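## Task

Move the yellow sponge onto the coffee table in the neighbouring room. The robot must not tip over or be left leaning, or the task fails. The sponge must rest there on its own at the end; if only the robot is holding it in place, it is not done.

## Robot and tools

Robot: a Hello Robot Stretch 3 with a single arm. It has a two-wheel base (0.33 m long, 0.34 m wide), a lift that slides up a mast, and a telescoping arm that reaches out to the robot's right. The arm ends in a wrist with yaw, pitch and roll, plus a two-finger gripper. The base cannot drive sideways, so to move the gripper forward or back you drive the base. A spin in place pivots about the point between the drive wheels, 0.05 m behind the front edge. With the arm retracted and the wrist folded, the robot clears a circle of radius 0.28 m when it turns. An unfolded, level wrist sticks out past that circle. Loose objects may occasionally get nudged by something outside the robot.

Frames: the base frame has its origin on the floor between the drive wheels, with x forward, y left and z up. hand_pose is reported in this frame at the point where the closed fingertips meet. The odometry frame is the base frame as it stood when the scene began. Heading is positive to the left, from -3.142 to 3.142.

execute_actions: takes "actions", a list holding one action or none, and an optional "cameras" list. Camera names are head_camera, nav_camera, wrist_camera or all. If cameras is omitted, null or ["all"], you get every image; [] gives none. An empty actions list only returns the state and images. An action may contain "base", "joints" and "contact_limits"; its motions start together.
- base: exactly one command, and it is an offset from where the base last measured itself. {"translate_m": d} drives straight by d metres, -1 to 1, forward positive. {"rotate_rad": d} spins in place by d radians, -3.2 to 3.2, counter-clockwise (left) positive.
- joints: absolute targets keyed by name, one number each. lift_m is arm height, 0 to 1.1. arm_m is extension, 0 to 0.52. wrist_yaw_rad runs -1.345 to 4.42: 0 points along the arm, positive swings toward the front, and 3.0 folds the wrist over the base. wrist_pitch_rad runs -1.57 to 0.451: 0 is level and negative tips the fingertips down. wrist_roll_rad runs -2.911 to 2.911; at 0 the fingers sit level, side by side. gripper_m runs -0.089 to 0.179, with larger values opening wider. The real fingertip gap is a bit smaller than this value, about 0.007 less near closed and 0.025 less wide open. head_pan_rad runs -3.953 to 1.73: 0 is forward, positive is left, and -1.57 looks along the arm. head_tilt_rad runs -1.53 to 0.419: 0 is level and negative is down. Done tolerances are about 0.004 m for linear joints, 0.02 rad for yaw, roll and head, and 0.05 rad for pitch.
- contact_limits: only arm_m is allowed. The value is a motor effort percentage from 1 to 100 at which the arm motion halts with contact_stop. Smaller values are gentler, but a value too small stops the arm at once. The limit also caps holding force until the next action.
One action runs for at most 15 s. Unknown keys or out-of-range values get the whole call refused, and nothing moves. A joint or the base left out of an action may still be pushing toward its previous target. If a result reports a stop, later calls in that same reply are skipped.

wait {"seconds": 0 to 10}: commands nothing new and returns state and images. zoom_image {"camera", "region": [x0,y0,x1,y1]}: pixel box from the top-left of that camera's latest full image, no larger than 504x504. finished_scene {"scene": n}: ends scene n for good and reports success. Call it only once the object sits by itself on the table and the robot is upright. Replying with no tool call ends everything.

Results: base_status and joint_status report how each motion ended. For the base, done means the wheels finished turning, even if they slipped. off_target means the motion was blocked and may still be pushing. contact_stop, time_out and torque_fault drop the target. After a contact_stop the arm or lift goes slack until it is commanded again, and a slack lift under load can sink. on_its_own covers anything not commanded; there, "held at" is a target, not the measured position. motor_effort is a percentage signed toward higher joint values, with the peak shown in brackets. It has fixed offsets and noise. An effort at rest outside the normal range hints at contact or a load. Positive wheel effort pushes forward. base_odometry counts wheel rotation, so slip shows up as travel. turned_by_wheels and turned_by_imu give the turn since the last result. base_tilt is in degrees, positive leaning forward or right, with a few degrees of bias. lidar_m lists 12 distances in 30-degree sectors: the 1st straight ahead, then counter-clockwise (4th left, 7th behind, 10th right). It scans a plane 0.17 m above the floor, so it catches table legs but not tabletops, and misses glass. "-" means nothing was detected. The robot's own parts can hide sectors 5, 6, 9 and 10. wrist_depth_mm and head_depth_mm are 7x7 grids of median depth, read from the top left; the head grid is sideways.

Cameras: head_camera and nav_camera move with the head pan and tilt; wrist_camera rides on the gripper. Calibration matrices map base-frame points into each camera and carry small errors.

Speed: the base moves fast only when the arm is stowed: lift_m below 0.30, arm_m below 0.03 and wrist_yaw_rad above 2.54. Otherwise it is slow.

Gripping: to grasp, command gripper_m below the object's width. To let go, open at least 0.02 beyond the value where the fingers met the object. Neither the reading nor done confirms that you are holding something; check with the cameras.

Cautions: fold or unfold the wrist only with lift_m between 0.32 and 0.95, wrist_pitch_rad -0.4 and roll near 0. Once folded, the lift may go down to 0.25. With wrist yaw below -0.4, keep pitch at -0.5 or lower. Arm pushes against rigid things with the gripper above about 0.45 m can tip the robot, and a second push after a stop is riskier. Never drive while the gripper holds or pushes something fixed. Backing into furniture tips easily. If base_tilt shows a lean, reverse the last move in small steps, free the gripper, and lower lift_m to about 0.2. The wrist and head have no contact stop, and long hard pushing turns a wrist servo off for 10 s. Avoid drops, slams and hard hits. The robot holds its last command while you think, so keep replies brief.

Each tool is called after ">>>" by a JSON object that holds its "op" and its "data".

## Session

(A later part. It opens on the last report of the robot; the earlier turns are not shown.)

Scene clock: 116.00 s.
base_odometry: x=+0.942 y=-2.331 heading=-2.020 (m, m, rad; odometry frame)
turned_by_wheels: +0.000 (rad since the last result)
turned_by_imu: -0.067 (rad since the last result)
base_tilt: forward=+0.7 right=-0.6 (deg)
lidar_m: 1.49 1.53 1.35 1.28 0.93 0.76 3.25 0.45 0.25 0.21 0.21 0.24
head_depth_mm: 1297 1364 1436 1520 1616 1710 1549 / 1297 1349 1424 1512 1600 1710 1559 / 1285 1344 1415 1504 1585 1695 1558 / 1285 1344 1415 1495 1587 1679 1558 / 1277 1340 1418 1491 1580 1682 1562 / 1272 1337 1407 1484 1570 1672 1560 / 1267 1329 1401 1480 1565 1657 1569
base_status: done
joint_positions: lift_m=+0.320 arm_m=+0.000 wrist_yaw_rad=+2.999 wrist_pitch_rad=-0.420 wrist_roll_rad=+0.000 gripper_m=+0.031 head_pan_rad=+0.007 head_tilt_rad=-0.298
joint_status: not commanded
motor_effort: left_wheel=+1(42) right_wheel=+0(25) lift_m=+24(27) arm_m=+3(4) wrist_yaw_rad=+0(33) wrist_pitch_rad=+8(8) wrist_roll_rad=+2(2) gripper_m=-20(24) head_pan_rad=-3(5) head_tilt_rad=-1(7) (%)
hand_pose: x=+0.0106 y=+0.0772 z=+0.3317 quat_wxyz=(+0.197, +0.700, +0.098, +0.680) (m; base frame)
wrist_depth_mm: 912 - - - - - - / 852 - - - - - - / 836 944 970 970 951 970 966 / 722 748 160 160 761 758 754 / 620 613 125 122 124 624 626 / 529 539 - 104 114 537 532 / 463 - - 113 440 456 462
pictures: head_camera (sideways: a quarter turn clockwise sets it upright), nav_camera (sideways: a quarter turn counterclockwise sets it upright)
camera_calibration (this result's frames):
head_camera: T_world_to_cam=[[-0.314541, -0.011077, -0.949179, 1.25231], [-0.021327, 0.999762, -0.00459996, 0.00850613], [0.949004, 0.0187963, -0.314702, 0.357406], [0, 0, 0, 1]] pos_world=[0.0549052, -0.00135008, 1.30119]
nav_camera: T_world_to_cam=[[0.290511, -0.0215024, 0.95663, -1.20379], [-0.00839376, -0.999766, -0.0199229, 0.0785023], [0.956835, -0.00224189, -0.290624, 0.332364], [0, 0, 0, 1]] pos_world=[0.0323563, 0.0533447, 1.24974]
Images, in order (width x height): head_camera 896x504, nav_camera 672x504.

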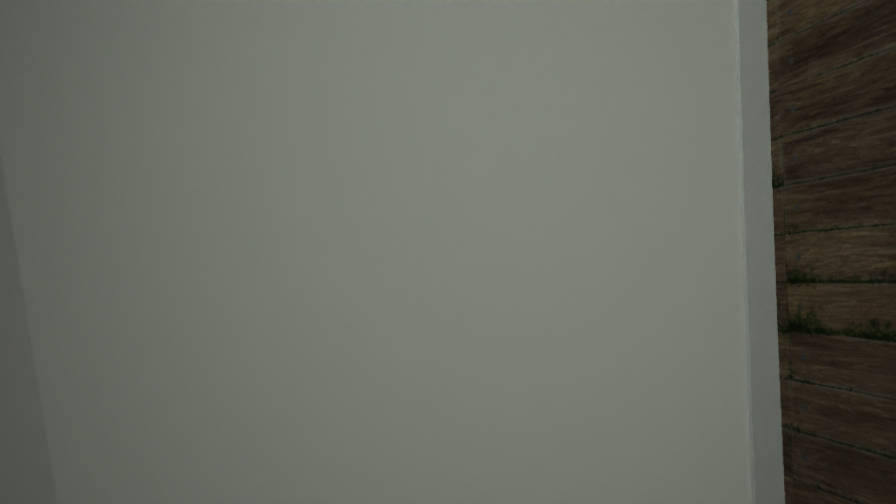

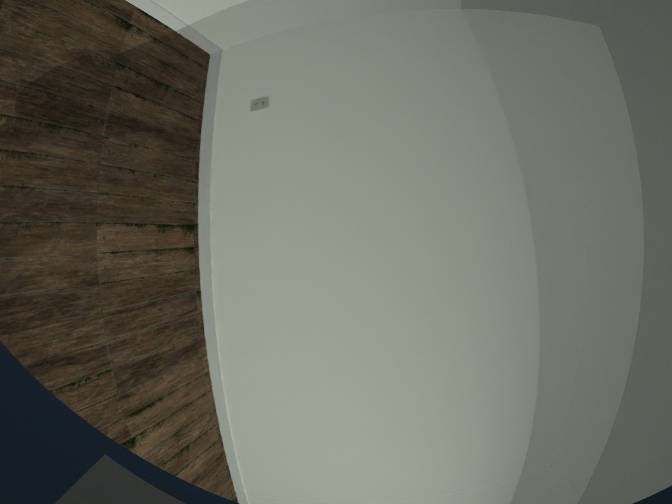

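>>> {"op": "execute_actions", "data": {"actions": [{"base":{"translate_m":0.7},"joints":{"head_pan_rad":-1.6,"head_tilt_rad":-0.5}}], "cameras": ["nav_camera","head_camera"]}}

Scene clock: 127.50 s.
base_odometry: x=+0.639 y=-2.961 heading=-2.020 (m, m, rad; odometry frame)
turned_by_wheels: +0.000 (rad since the last result)
turned_by_imu: -0.003 (rad since the last result)
base_tilt: forward=+0.6 right=-0.5 (deg)
lidar_m: 0.80 0.82 1.09 1.31 1.34 1.40 3.94 0.52 1.81 1.72 1.17 0.83
head_depth_mm: 2140 2290 2501 2139 2033 1603 1329 / 2117 2276 2483 2128 2039 1595 1320 / 2104 2261 2453 2140 2045 1606 1324 / 2086 2266 2430 2046 2035 1607 1329 / 2073 2231 2430 2593 2047 1611 1327 / 2054 2227 2413 2588 2044 1610 1329 / 2048 2219 2417 2549 2058 1607 1327
base_status: done
joint_positions: lift_m=+0.320 arm_m=+0.000 wrist_yaw_rad=+2.999 wrist_pitch_rad=-0.420 wrist_roll_rad=+0.000 gripper_m=+0.031 head_pan_rad=-1.593 head_tilt_rad=-0.494
joint_status: all done
motor_effort: left_wheel=+1(5) right_wheel=+0(4) lift_m=+24(24) arm_m=+4(4) wrist_yaw_rad=+1(1) wrist_pitch_rad=+8(8) wrist_roll_rad=+2(2) gripper_m=-19(19) head_pan_rad=-4(40) head_tilt_rad=-4(19) (%)
hand_pose: x=+0.0105 y=+0.0772 z=+0.3317 quat_wxyz=(+0.197, +0.700, +0.098, +0.680) (m; base frame)
wrist_depth_mm: - - - - - - 823 / - - - - - - 852 / 912 993 960 963 975 981 831 / 728 758 160 160 748 770 764 / 609 610 125 122 124 624 640 / 522 535 - 104 115 545 529 / 465 - - 113 429 459 462
pictures: head_camera (sideways: a quarter turn clockwise sets it upright), nav_camera (sideways: a quarter turn counterclockwise sets it upright)
camera_calibration (this result's frames):
head_camera: T_world_to_cam=[[0.00186748, 0.493617, -0.869677, 1.14665], [0.999976, -0.00667044, -0.00163877, -0.00157978], [-0.00661005, -0.869654, -0.493618, 0.59606], [0, 0, 0, 1]] pos_world=[0.00337839, -0.0476494, 1.29144]
nav_camera: T_world_to_cam=[[-0.0337883, -0.470581, 0.88171, -1.10404], [-0.999038, 0.0405871, -0.0166226, 0.0802439], [-0.0279637, -0.881423, -0.4715, 0.573754], [0, 0, 0, 1]] pos_world=[0.0589073, -0.0170773, 1.2453]
Images, in order (width x height): head_camera 896x504, nav_camera 672x504.

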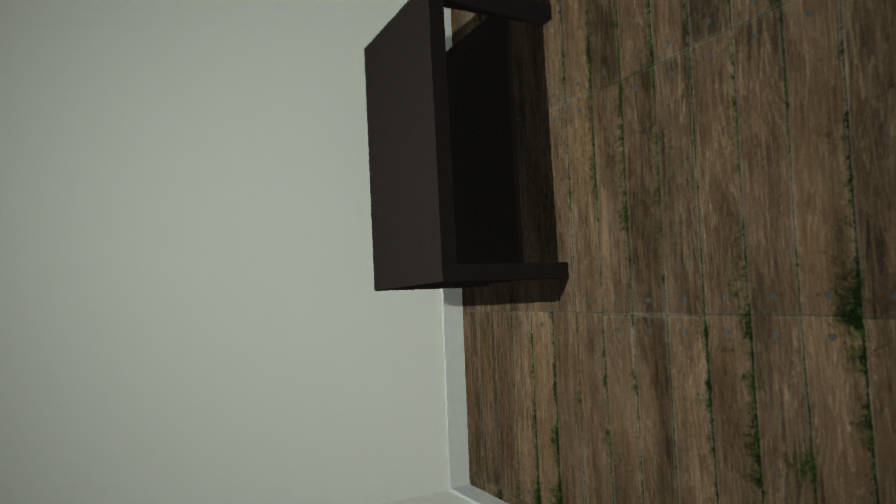

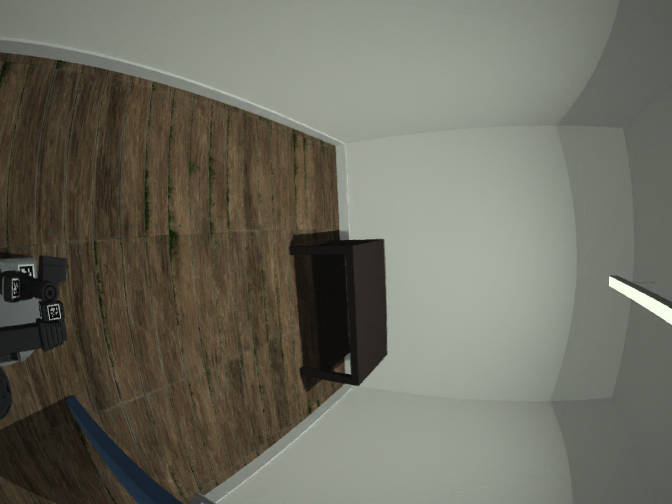

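>>> {"op": "execute_actions", "data": {"actions": [{"base":{"rotate_rad":-1.815},"joints":{"lift_m":0.28}}], "cameras": []}}

>>> {"op": "execute_actions", "data": {"actions": [{"base":{"translate_m":1.0}}], "cameras": []}}

>>> {"op": "execute_actions", "data": {"actions": [{"base":{"translate_m":0.24}}], "cameras": []}}

>>> {"op": "execute_actions", "data": {"actions": [{"base":{"rotate_rad":1.885}}], "cameras": []}}

>>> {"op": "execute_actions", "data": {"actions": [{"joints":{"lift_m":0.45,"head_tilt_rad":-0.9}}], "cameras": []}}

>>> {"op": "execute_actions", "data": {"actions": [{"joints":{"wrist_yaw_rad":0}}]}}

Scene clock: 140.23 s.
base_odometry: x=+0.639 y=-2.961 heading=+2.449 (m, m, rad; odometry frame)
turned_by_wheels: -1.815 (rad since the last result)
turned_by_imu: -1.805 (rad since the last result)
base_tilt: forward=+0.7 right=-0.5 (deg)
lidar_m: 1.72 1.62 0.93 0.80 0.79 0.91 1.31 1.31 1.50 1.39 0.52 1.53
head_depth_mm: 1270 1386 1534 1695 1883 1604 1329 / 1236 1344 1470 1632 1820 1596 1318 / 1189 1300 1426 1560 1748 1597 1324 / 3458 3647 3831 2508 1886 1616 1319 / 3471 3656 3902 2817 2042 1613 1320 / 3306 3584 3845 2818 2046 1602 1328 / 3275 3505 3782 2804 2056 1618 1335
base_status: done
joint_positions: lift_m=+0.281 arm_m=+0.000 wrist_yaw_rad=+2.999 wrist_pitch_rad=-0.420 wrist_roll_rad=+0.000 gripper_m=+0.031 head_pan_rad=-1.593 head_tilt_rad=-0.495
joint_status: all done
motor_effort: left_wheel=+2(10) right_wheel=-1(4) lift_m=+7(21) arm_m=+3(4) wrist_yaw_rad=+0(1) wrist_pitch_rad=+8(8) wrist_roll_rad=+2(2) gripper_m=-19(18) head_pan_rad=-4(3) head_tilt_rad=-3(4) (%)
hand_pose: x=+0.0105 y=+0.0772 z=+0.2929 quat_wxyz=(+0.197, +0.700, +0.098, +0.680) (m; base frame)
wrist_depth_mm: 631 - 766 816 937 - - / 670 723 824 902 - - - / 749 770 872 859 901 875 896 / 681 693 160 159 690 683 702 / 549 560 125 122 124 568 573 / 474 511 - 103 114 499 484 / - - - 113 397 415 423
pictures: none
No camera images: the call's "cameras" was empty. Leave "cameras" out to get every camera's image.

Scene clock: 145.33 s.
base_odometry: x=-0.131 y=-2.323 heading=+2.449 (m, m, rad; odometry frame)
turned_by_wheels: +0.000 (rad since the last result)
turned_by_imu: -0.003 (rad since the last result)
base_tilt: forward=+0.7 right=-0.6 (deg)
lidar_m: 1.42 0.79 1.24 1.06 1.06 1.22 2.10 0.75 0.79 1.06 1.06 1.00
head_depth_mm: 875 918 976 1035 1096 1176 1229 / 955 1024 1102 1194 1279 1389 1322 / 946 1029 1127 1238 1385 1513 1321 / 921 995 1087 1200 1329 1475 1332 / 896 964 1051 1150 1275 1429 1324 / 867 936 1015 1104 1223 1365 1326 / 845 909 984 1070 1174 1303 1327
base_status: done
joint_positions: lift_m=+0.281 arm_m=+0.000 wrist_yaw_rad=+2.999 wrist_pitch_rad=-0.420 wrist_roll_rad=+0.000 gripper_m=+0.031 head_pan_rad=-1.593 head_tilt_rad=-0.495
joint_status: not commanded
motor_effort: left_wheel=+2(11) right_wheel=-1(3) lift_m=+7(7) arm_m=+4(4) wrist_yaw_rad=+1(1) wrist_pitch_rad=+8(8) wrist_roll_rad=+2(2) gripper_m=-19(19) head_pan_rad=-3(1) head_tilt_rad=-3(3) (%)
hand_pose: x=+0.0105 y=+0.0772 z=+0.2929 quat_wxyz=(+0.197, +0.700, +0.098, +0.680) (m; base frame)
wrist_depth_mm: 838 - - - - - - / 914 958 - - - - - / 855 858 851 857 907 897 898 / 666 687 159 160 684 690 691 / 556 564 126 122 124 567 560 / 476 500 - 104 114 506 488 / - - - 113 399 420 430
pictures: none
No camera images: the call's "cameras" was empty. Leave "cameras" out to get every camera's image.

Scene clock: 147.80 s.
base_odometry: x=-0.316 y=-2.170 heading=+2.449 (m, m, rad; odometry frame)
turned_by_wheels: +0.000 (rad since the last result)
turned_by_imu: -0.001 (rad since the last result)
base_tilt: forward=+0.6 right=-0.5 (deg)
lidar_m: 1.18 0.59 1.31 1.12 1.12 1.30 2.22 0.96 1.02 1.00 0.99 0.78
head_depth_mm: 948 1032 1135 1260 1374 1483 1327 / 915 996 1097 1217 1355 1509 1333 / 888 963 1055 1167 1295 1464 1323 / 863 932 1017 1118 1241 1396 1327 / 835 902 984 1076 1193 1329 1321 / 815 877 949 1040 1145 1273 1334 / 792 851 921 1001 1097 1216 1300
base_status: done
joint_positions: lift_m=+0.281 arm_m=+0.000 wrist_yaw_rad=+2.999 wrist_pitch_rad=-0.420 wrist_roll_rad=+0.000 gripper_m=+0.031 head_pan_rad=-1.593 head_tilt_rad=-0.495
joint_status: not commanded
motor_effort: left_wheel=+2(10) right_wheel=-1(5) lift_m=+7(7) arm_m=+4(3) wrist_yaw_rad=+0(1) wrist_pitch_rad=+8(8) wrist_roll_rad=+2(2) gripper_m=-20(19) head_pan_rad=-4(1) head_tilt_rad=-3(3) (%)
hand_pose: x=+0.0105 y=+0.0772 z=+0.2929 quat_wxyz=(+0.197, +0.700, +0.098, +0.680) (m; base frame)
wrist_depth_mm: 904 - - - - - 475 / 932 - - - - - 503 / 871 845 884 902 866 884 546 / 668 663 159 160 702 668 658 / 552 571 126 122 124 572 580 / 477 505 - 104 114 502 483 / - - - 113 396 421 426
pictures: none
No camera images: the call's "cameras" was empty. Leave "cameras" out to get every camera's image.

Scene clock: 150.23 s.
base_odometry: x=-0.316 y=-2.170 heading=-1.949 (m, m, rad; odometry frame)
turned_by_wheels: +1.885 (rad since the last result)
turned_by_imu: +1.874 (rad since the last result)
base_tilt: forward=+0.7 right=-0.5 (deg)
lidar_m: 1.13 1.18 1.65 0.96 0.97 1.03 0.99 0.78 0.80 1.07 0.59 1.16
head_depth_mm: 1051 1137 1252 1368 1449 1045 887 / 1055 1146 1249 1368 1455 1045 885 / 1054 1140 1245 1363 1444 1047 867 / 1057 1139 1233 1365 1454 1048 866 / 1052 1140 1244 1369 1449 1046 869 / 1051 1139 1244 1362 1476 1051 867 / 1055 1135 1241 1370 1521 1592 913
base_status: done
joint_positions: lift_m=+0.281 arm_m=+0.000 wrist_yaw_rad=+2.999 wrist_pitch_rad=-0.420 wrist_roll_rad=+0.000 gripper_m=+0.031 head_pan_rad=-1.593 head_tilt_rad=-0.495
joint_status: not commanded
motor_effort: left_wheel=-3(8) right_wheel=+2(7) lift_m=+7(7) arm_m=+3(3) wrist_yaw_rad=+1(0) wrist_pitch_rad=+8(8) wrist_roll_rad=+2(2) gripper_m=-19(20) head_pan_rad=-4(4) head_tilt_rad=-3(3) (%)
hand_pose: x=+0.0105 y=+0.0772 z=+0.2929 quat_wxyz=(+0.197, +0.700, +0.098, +0.680) (m; base frame)
wrist_depth_mm: 777 - 897 - - - - / 872 893 - - - - - / 862 860 867 880 886 862 882 / 699 679 159 160 706 699 697 / 560 570 125 121 124 572 566 / 475 508 - 103 114 500 483 / - - - 113 400 421 422
pictures: none
No camera images: the call's "cameras" was empty. Leave "cameras" out to get every camera's image.

Scene clock: 152.60 s.
base_odometry: x=-0.316 y=-2.170 heading=-1.949 (m, m, rad; odometry frame)
turned_by_wheels: +0.000 (rad since the last result)
turned_by_imu: +0.000 (rad since the last result)
base_tilt: forward=+0.7 right=-0.5 (deg)
lidar_m: 1.12 1.18 1.65 0.96 0.97 1.03 1.00 0.78 0.80 1.07 0.59 1.15
head_depth_mm: 1126 1295 1288 1078 1234 1249 1118 / 1129 1303 1287 1075 1237 1254 1165 / 1118 1302 1289 1076 1228 1251 - / 1123 1297 1295 1080 1209 1247 - / 1125 1295 1293 1083 1212 1255 1119 / 1120 1295 1417 1084 1030 1239 1122 / 1125 1298 1540 1668 1406 1257 1122
base_status: not commanded
joint_positions: lift_m=+0.449 arm_m=+0.000 wrist_yaw_rad=+2.999 wrist_pitch_rad=-0.420 wrist_roll_rad=+0.000 gripper_m=+0.031 head_pan_rad=-1.593 head_tilt_rad=-0.889
joint_status: all done
motor_effort: left_wheel=-3(3) right_wheel=+2(2) lift_m=+27(28) arm_m=+3(4) wrist_yaw_rad=+0(1) wrist_pitch_rad=+8(8) wrist_roll_rad=+2(2) gripper_m=-19(19) head_pan_rad=-2(3) head_tilt_rad=-6(35) (%)
hand_pose: x=+0.0105 y=+0.0772 z=+0.4615 quat_wxyz=(+0.197, +0.700, +0.098, +0.680) (m; base frame)
wrist_depth_mm: 797 - 909 - - - - / 871 916 - - - - - / 962 - - - - - - / 936 959 159 160 - 998 994 / 771 793 125 122 124 794 803 / 677 672 134 103 114 700 679 / 589 577 580 113 553 594 593
pictures: none
No camera images: the call's "cameras" was empty. Leave "cameras" out to get every camera's image.

Scene clock: 155.10 s.
base_odometry: x=-0.316 y=-2.170 heading=-1.949 (m, m, rad; odometry frame)
turned_by_wheels: +0.000 (rad since the last result)
turned_by_imu: -0.001 (rad since the last result)
base_tilt: forward=+0.7 right=-0.6 (deg)
lidar_m: 1.12 1.18 1.65 0.96 0.97 1.03 0.99 0.78 0.80 1.07 0.59 1.16
head_depth_mm: 1130 1296 1288 1079 1239 1250 1121 / 1126 1299 1288 1080 1245 1255 1160 / 1125 1292 1294 1082 1224 1255 - / 1124 1299 1295 1081 990 820 1108 / 1123 1298 1295 1084 1216 1261 1124 / 1120 1295 1422 1083 1031 1239 1122 / 1123 1296 1533 1670 1404 1251 1119
base_status: not commanded
joint_positions: lift_m=+0.449 arm_m=+0.000 wrist_yaw_rad=+0.003 wrist_pitch_rad=-0.420 wrist_roll_rad=+0.000 gripper_m=+0.031 head_pan_rad=-1.593 head_tilt_rad=-0.889
joint_status: all done
motor_effort: left_wheel=-3(3) right_wheel=+2(2) lift_m=+28(28) arm_m=+3(4) wrist_yaw_rad=-1(2) wrist_pitch_rad=+8(8) wrist_roll_rad=+2(2) gripper_m=-19(19) head_pan_rad=-3(3) head_tilt_rad=-6(6) (%)
hand_pose: x=-0.0208 y=-0.3688 z=+0.4615 quat_wxyz=(+0.692, +0.149, -0.691, -0.147) (m; base frame)
wrist_depth_mm: - 963 601 601 616 615 627 / - 373 372 374 379 381 388 / - 337 329 323 318 312 312 / 901 425 682 160 718 707 733 / 789 458 125 122 124 602 598 / 659 633 617 104 114 535 546 / 577 579 562 113 554 592 594
pictures: head_camera (sideways: a quarter turn clockwise sets it upright), nav_camera (sideways: a quarter turn counterclockwise sets it upright), wrist_camera
camera_calibration (this result's frames):
head_camera: T_world_to_cam=[[0.00886538, 0.790013, -0.613026, 0.812088], [0.99996, -0.0078128, 0.00439265, -0.00943121], [-0.0013192, -0.61304, -0.790051, 0.981617], [0, 0, 0, 1]] pos_world=[0.00352631, -0.0398633, 1.2734]
nav_camera: T_world_to_cam=[[-0.040916, -0.7733, 0.632718, -0.779444], [-0.998901, 0.0461411, -0.00820297, 0.0692752], [-0.0228509, -0.632359, -0.774339, 0.967662], [0, 0, 0, 1]] pos_world=[0.0594193, 0.00596861, 1.24304]
wrist_camera: T_world_to_cam=[[-0.998201, -0.0522378, 0.0294368, -0.0463354], [-0.055109, 0.605802, -0.793705, 0.613605], [0.0236285, -0.793899, -0.607591, 0.149373], [0, 0, 0, 1]] pos_world=[-0.0159663, -0.255557, 0.579143]
Images, in order (width x height): head_camera 896x504, nav_camera 672x504, wrist_camera 644x364.

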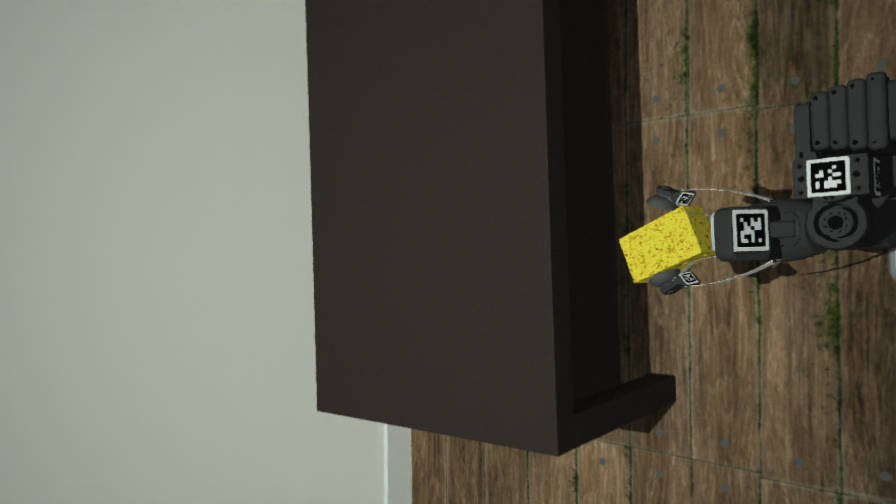

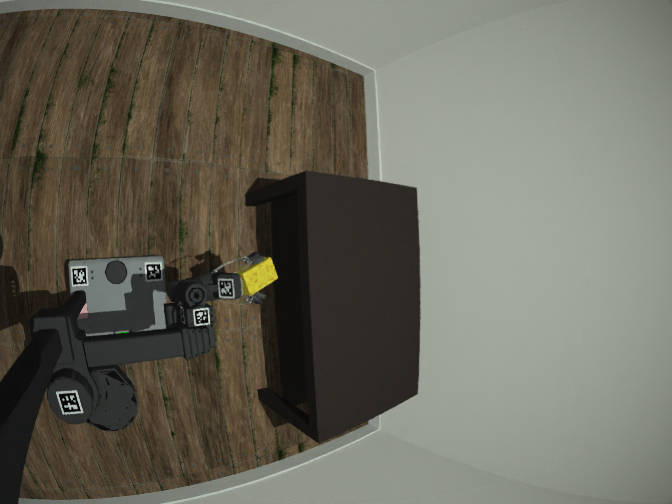

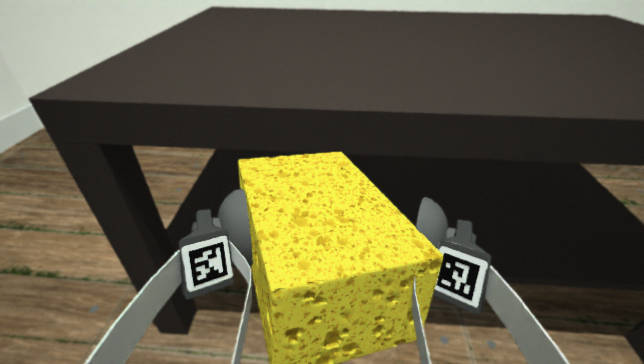

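>>> {"op": "execute_actions", "data": {"actions": [{"joints":{"lift_m":0.52}}], "cameras": []}}

>>> {"op": "execute_actions", "data": {"actions": [{"joints":{"arm_m":0.4}}], "cameras": []}}

>>> {"op": "execute_actions", "data": {"actions": [{"joints":{"lift_m":0.465}}], "cameras": []}}

>>> {"op": "execute_actions", "data": {"actions": [{"joints":{"gripper_m":0.15}}], "cameras": []}}

>>> {"op": "execute_actions", "data": {"actions": [{"joints":{"lift_m":0.6}}], "cameras": ["head_camera"]}}

Scene clock: 166.00 s.
base_odometry: x=-0.316 y=-2.170 heading=-1.949 (m, m, rad; odometry frame)
turned_by_wheels: +0.000 (rad since the last result)
turned_by_imu: -0.001 (rad since the last result)
base_tilt: forward=+0.7 right=-0.5 (deg)
lidar_m: 1.13 1.18 1.65 0.96 0.97 1.03 1.00 0.78 0.80 1.07 0.59 1.16
head_depth_mm: 1129 1298 1283 1076 1241 1255 1119 / 1127 1298 1285 1081 1236 1252 - / 1123 1299 1292 1079 1220 1258 - / 1123 1299 1291 1079 969 1190 1115 / 1119 1294 1295 1075 1216 1251 1123 / 1123 1295 1421 1084 1038 1237 1120 / 1123 1292 1534 1666 1410 1253 1123
base_status: not commanded
joint_positions: lift_m=+0.519 arm_m=+0.000 wrist_yaw_rad=+0.003 wrist_pitch_rad=-0.420 wrist_roll_rad=+0.000 gripper_m=+0.031 head_pan_rad=-1.593 head_tilt_rad=-0.889
joint_status: all done
motor_effort: left_wheel=-2(3) right_wheel=+2(2) lift_m=+28(27) arm_m=+3(3) wrist_yaw_rad=-1(2) wrist_pitch_rad=+8(8) wrist_roll_rad=+2(2) gripper_m=-18(19) head_pan_rad=-2(3) head_tilt_rad=-5(6) (%)
hand_pose: x=-0.0209 y=-0.3688 z=+0.5315 quat_wxyz=(+0.692, +0.149, -0.691, -0.147) (m; base frame)
wrist_depth_mm: - 965 956 901 926 868 889 / - - 577 586 589 596 586 / - 415 420 421 425 432 435 / - 380 356 160 363 356 355 / 884 459 126 122 123 680 673 / 759 719 595 103 114 614 591 / 655 628 644 113 633 661 678
pictures: none
No camera images: the call's "cameras" was empty. Leave "cameras" out to get every camera's image.

Scene clock: 170.13 s.
base_odometry: x=-0.316 y=-2.170 heading=-1.949 (m, m, rad; odometry frame)
turned_by_wheels: +0.000 (rad since the last result)
turned_by_imu: -0.001 (rad since the last result)
base_tilt: forward=+0.7 right=-0.5 (deg)
lidar_m: 1.12 1.18 1.64 0.96 0.97 1.03 0.99 0.78 0.80 1.07 0.59 1.16
head_depth_mm: 1121 1293 1288 1077 1232 1252 1116 / 1125 1294 1282 1081 1111 1275 - / 1123 1299 1293 1116 1222 1254 1131 / 1124 1297 1290 1034 1219 1258 1122 / 1119 1298 1292 1082 1217 1251 1121 / 1122 1295 1413 1083 1040 1241 1119 / 1123 1292 1530 1671 1411 1255 1124
base_status: not commanded
joint_positions: lift_m=+0.519 arm_m=+0.400 wrist_yaw_rad=+0.002 wrist_pitch_rad=-0.420 wrist_roll_rad=+0.000 gripper_m=+0.031 head_pan_rad=-1.593 head_tilt_rad=-0.889
joint_status: all done
motor_effort: left_wheel=-2(3) right_wheel=+2(2) lift_m=+28(27) arm_m=+4(4) wrist_yaw_rad=-1(2) wrist_pitch_rad=+8(8) wrist_roll_rad=+2(2) gripper_m=-18(19) head_pan_rad=-1(4) head_tilt_rad=-6(6) (%)
hand_pose: x=-0.0211 y=-0.7688 z=+0.5315 quat_wxyz=(+0.692, +0.148, -0.691, -0.147) (m; base frame)
wrist_depth_mm: 605 588 584 573 559 552 526 / 673 669 642 625 596 590 583 / 738 412 421 421 428 427 429 / 336 326 307 160 334 329 338 / 270 271 126 122 124 275 274 / 229 230 218 104 114 240 233 / 199 200 196 113 191 200 203
pictures: none
No camera images: the call's "cameras" was empty. Leave "cameras" out to get every camera's image.

Scene clock: 171.47 s.
base_odometry: x=-0.316 y=-2.170 heading=-1.949 (m, m, rad; odometry frame)
turned_by_wheels: +0.000 (rad since the last result)
turned_by_imu: +0.000 (rad since the last result)
base_tilt: forward=+0.7 right=-0.6 (deg)
lidar_m: 1.12 1.18 1.65 0.96 0.97 1.02 0.99 0.78 0.80 1.07 0.59 1.16
head_depth_mm: 1131 1300 1284 1074 1237 1252 1115 / 1126 1299 1289 1082 1239 1261 - / 1122 1296 1289 1130 1243 1250 1119 / 1121 1299 1289 1068 1224 1255 1122 / 1121 1298 1296 1079 1217 1258 1120 / 1118 1297 1420 1079 1033 1237 1120 / 1119 1294 1539 1669 1403 1260 1123
base_status: not commanded
joint_positions: lift_m=+0.466 arm_m=+0.400 wrist_yaw_rad=+0.002 wrist_pitch_rad=-0.419 wrist_roll_rad=+0.000 gripper_m=+0.031 head_pan_rad=-1.593 head_tilt_rad=-0.889
joint_status: all done
motor_effort: left_wheel=-2(3) right_wheel=+2(2) lift_m=+7(26) arm_m=+5(5) wrist_yaw_rad=-1(0) wrist_pitch_rad=+7(8) wrist_roll_rad=+2(2) gripper_m=-18(19) head_pan_rad=-3(5) head_tilt_rad=-6(6) (%)
hand_pose: x=-0.0211 y=-0.7689 z=+0.4781 quat_wxyz=(+0.692, +0.148, -0.691, -0.147) (m; base frame)
wrist_depth_mm: 610 577 582 568 563 542 527 / 661 411 416 422 423 566 554 / 303 302 306 304 309 309 311 / 237 239 226 158 241 243 244 / 196 198 127 122 123 201 200 / 167 167 158 104 114 175 170 / 146 146 142 113 140 147 149
pictures: none
No camera images: the call's "cameras" was empty. Leave "cameras" out to get every camera's image.

Scene clock: 173.17 s.
base_odometry: x=-0.316 y=-2.170 heading=-1.949 (m, m, rad; odometry frame)
turned_by_wheels: +0.000 (rad since the last result)
turned_by_imu: +0.000 (rad since the last result)
base_tilt: forward=+0.7 right=-0.5 (deg)
lidar_m: 1.12 1.18 1.64 0.96 0.97 1.02 1.00 0.78 0.80 1.07 0.59 1.16
head_depth_mm: 1125 1300 1283 1082 1236 1257 1117 / 1125 1297 1288 1078 1235 1268 - / 1122 1303 1289 1132 1239 1258 1115 / 1123 1289 1296 1074 1213 1250 1118 / 1118 1299 1293 1081 1217 1257 1122 / 1122 1293 1419 1082 1035 1234 1122 / 1118 1291 1537 1668 1402 1257 1124
base_status: not commanded
joint_positions: lift_m=+0.466 arm_m=+0.400 wrist_yaw_rad=+0.002 wrist_pitch_rad=-0.419 wrist_roll_rad=+0.000 gripper_m=+0.150 head_pan_rad=-1.593 head_tilt_rad=-0.889
joint_status: all done
motor_effort: left_wheel=-3(3) right_wheel=+2(2) lift_m=+6(7) arm_m=+4(4) wrist_yaw_rad=-1(1) wrist_pitch_rad=+7(7) wrist_roll_rad=+2(2) gripper_m=+0(81) head_pan_rad=-3(5) head_tilt_rad=-7(6) (%)
hand_pose: x=-0.0211 y=-0.7689 z=+0.4781 quat_wxyz=(+0.692, +0.148, -0.691, -0.147) (m; base frame)
wrist_depth_mm: 598 595 571 556 555 540 532 / 656 411 422 426 425 426 561 / 300 303 305 305 308 311 312 / 237 237 229 166 241 245 247 / 195 203 191 137 191 207 201 / 173 163 163 116 124 170 170 / - 145 146 115 143 148 148
pictures: none
No camera images: the call's "cameras" was empty. Leave "cameras" out to get every camera's image.

Scene clock: 175.23 s.
base_odometry: x=-0.316 y=-2.170 heading=-1.949 (m, m, rad; odometry frame)
turned_by_wheels: +0.000 (rad since the last result)
turned_by_imu: +0.000 (rad since the last result)
base_tilt: forward=+0.7 right=-0.5 (deg)
lidar_m: 1.13 1.18 1.65 0.96 0.97 1.02 1.00 0.78 0.80 1.07 0.59 1.16
head_depth_mm: 1128 1297 1287 1073 1237 1253 1138 / 1122 1302 1296 1096 982 - 1119 / 1126 1293 1427 1030 1223 1257 1130 / 1121 1297 1423 1047 1217 1254 1121 / 1123 1294 1298 1078 1211 1256 1120 / 1121 1301 1428 1083 1035 1238 1124 / 1123 1298 1526 1679 1408 1257 1123
base_status: not commanded
joint_positions: lift_m=+0.599 arm_m=+0.400 wrist_yaw_rad=+0.002 wrist_pitch_rad=-0.419 wrist_roll_rad=+0.000 gripper_m=+0.150 head_pan_rad=-1.593 head_tilt_rad=-0.889
joint_status: all done
motor_effort: left_wheel=-2(3) right_wheel=+2(2) lift_m=+27(29) arm_m=+4(4) wrist_yaw_rad=-1(1) wrist_pitch_rad=+7(7) wrist_roll_rad=+2(2) gripper_m=+0(1) head_pan_rad=-3(3) head_tilt_rad=-6(6) (%)
hand_pose: x=-0.0211 y=-0.7689 z=+0.6117 quat_wxyz=(+0.692, +0.148, -0.691, -0.147) (m; base frame)
wrist_depth_mm: 612 593 568 569 541 551 527 / 682 658 645 629 606 595 580 / 758 712 700 687 666 661 631 / 847 482 459 465 471 468 470 / 927 391 380 381 377 394 387 / 328 316 322 326 322 328 328 / 282 281 281 239 283 285 284
pictures: head_camera (sideways: a quarter turn clockwise sets it upright)
camera_calibration (this result's frames):
head_camera: T_world_to_cam=[[0.00886835, 0.790149, -0.612851, 0.811861], [0.99996, -0.00781365, 0.00439592, -0.00943547], [-0.00131518, -0.612866, -0.790186, 0.981793], [0, 0, 0, 1]] pos_world=[0.00352646, -0.039857, 1.27339]
Images, in order (width x height): head_camera 896x504.

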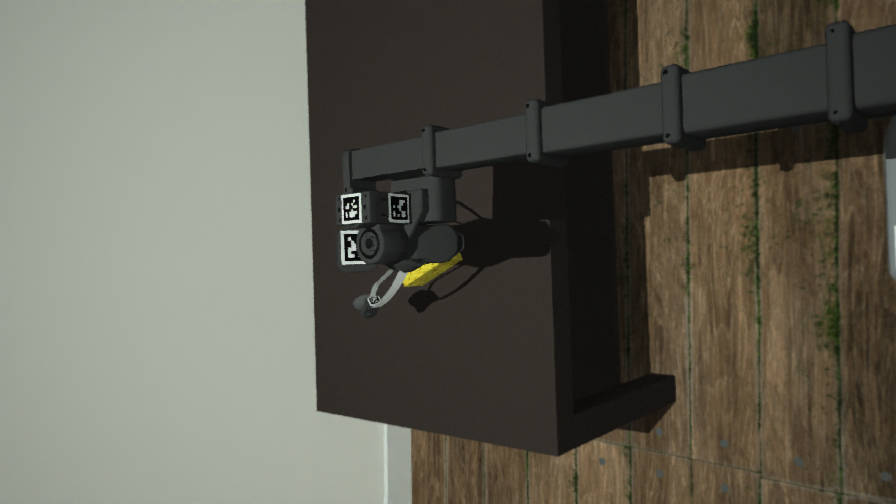

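>>> {"op": "finished_scene", "data": {"scene": 1}}

The scene is finished: the task was done.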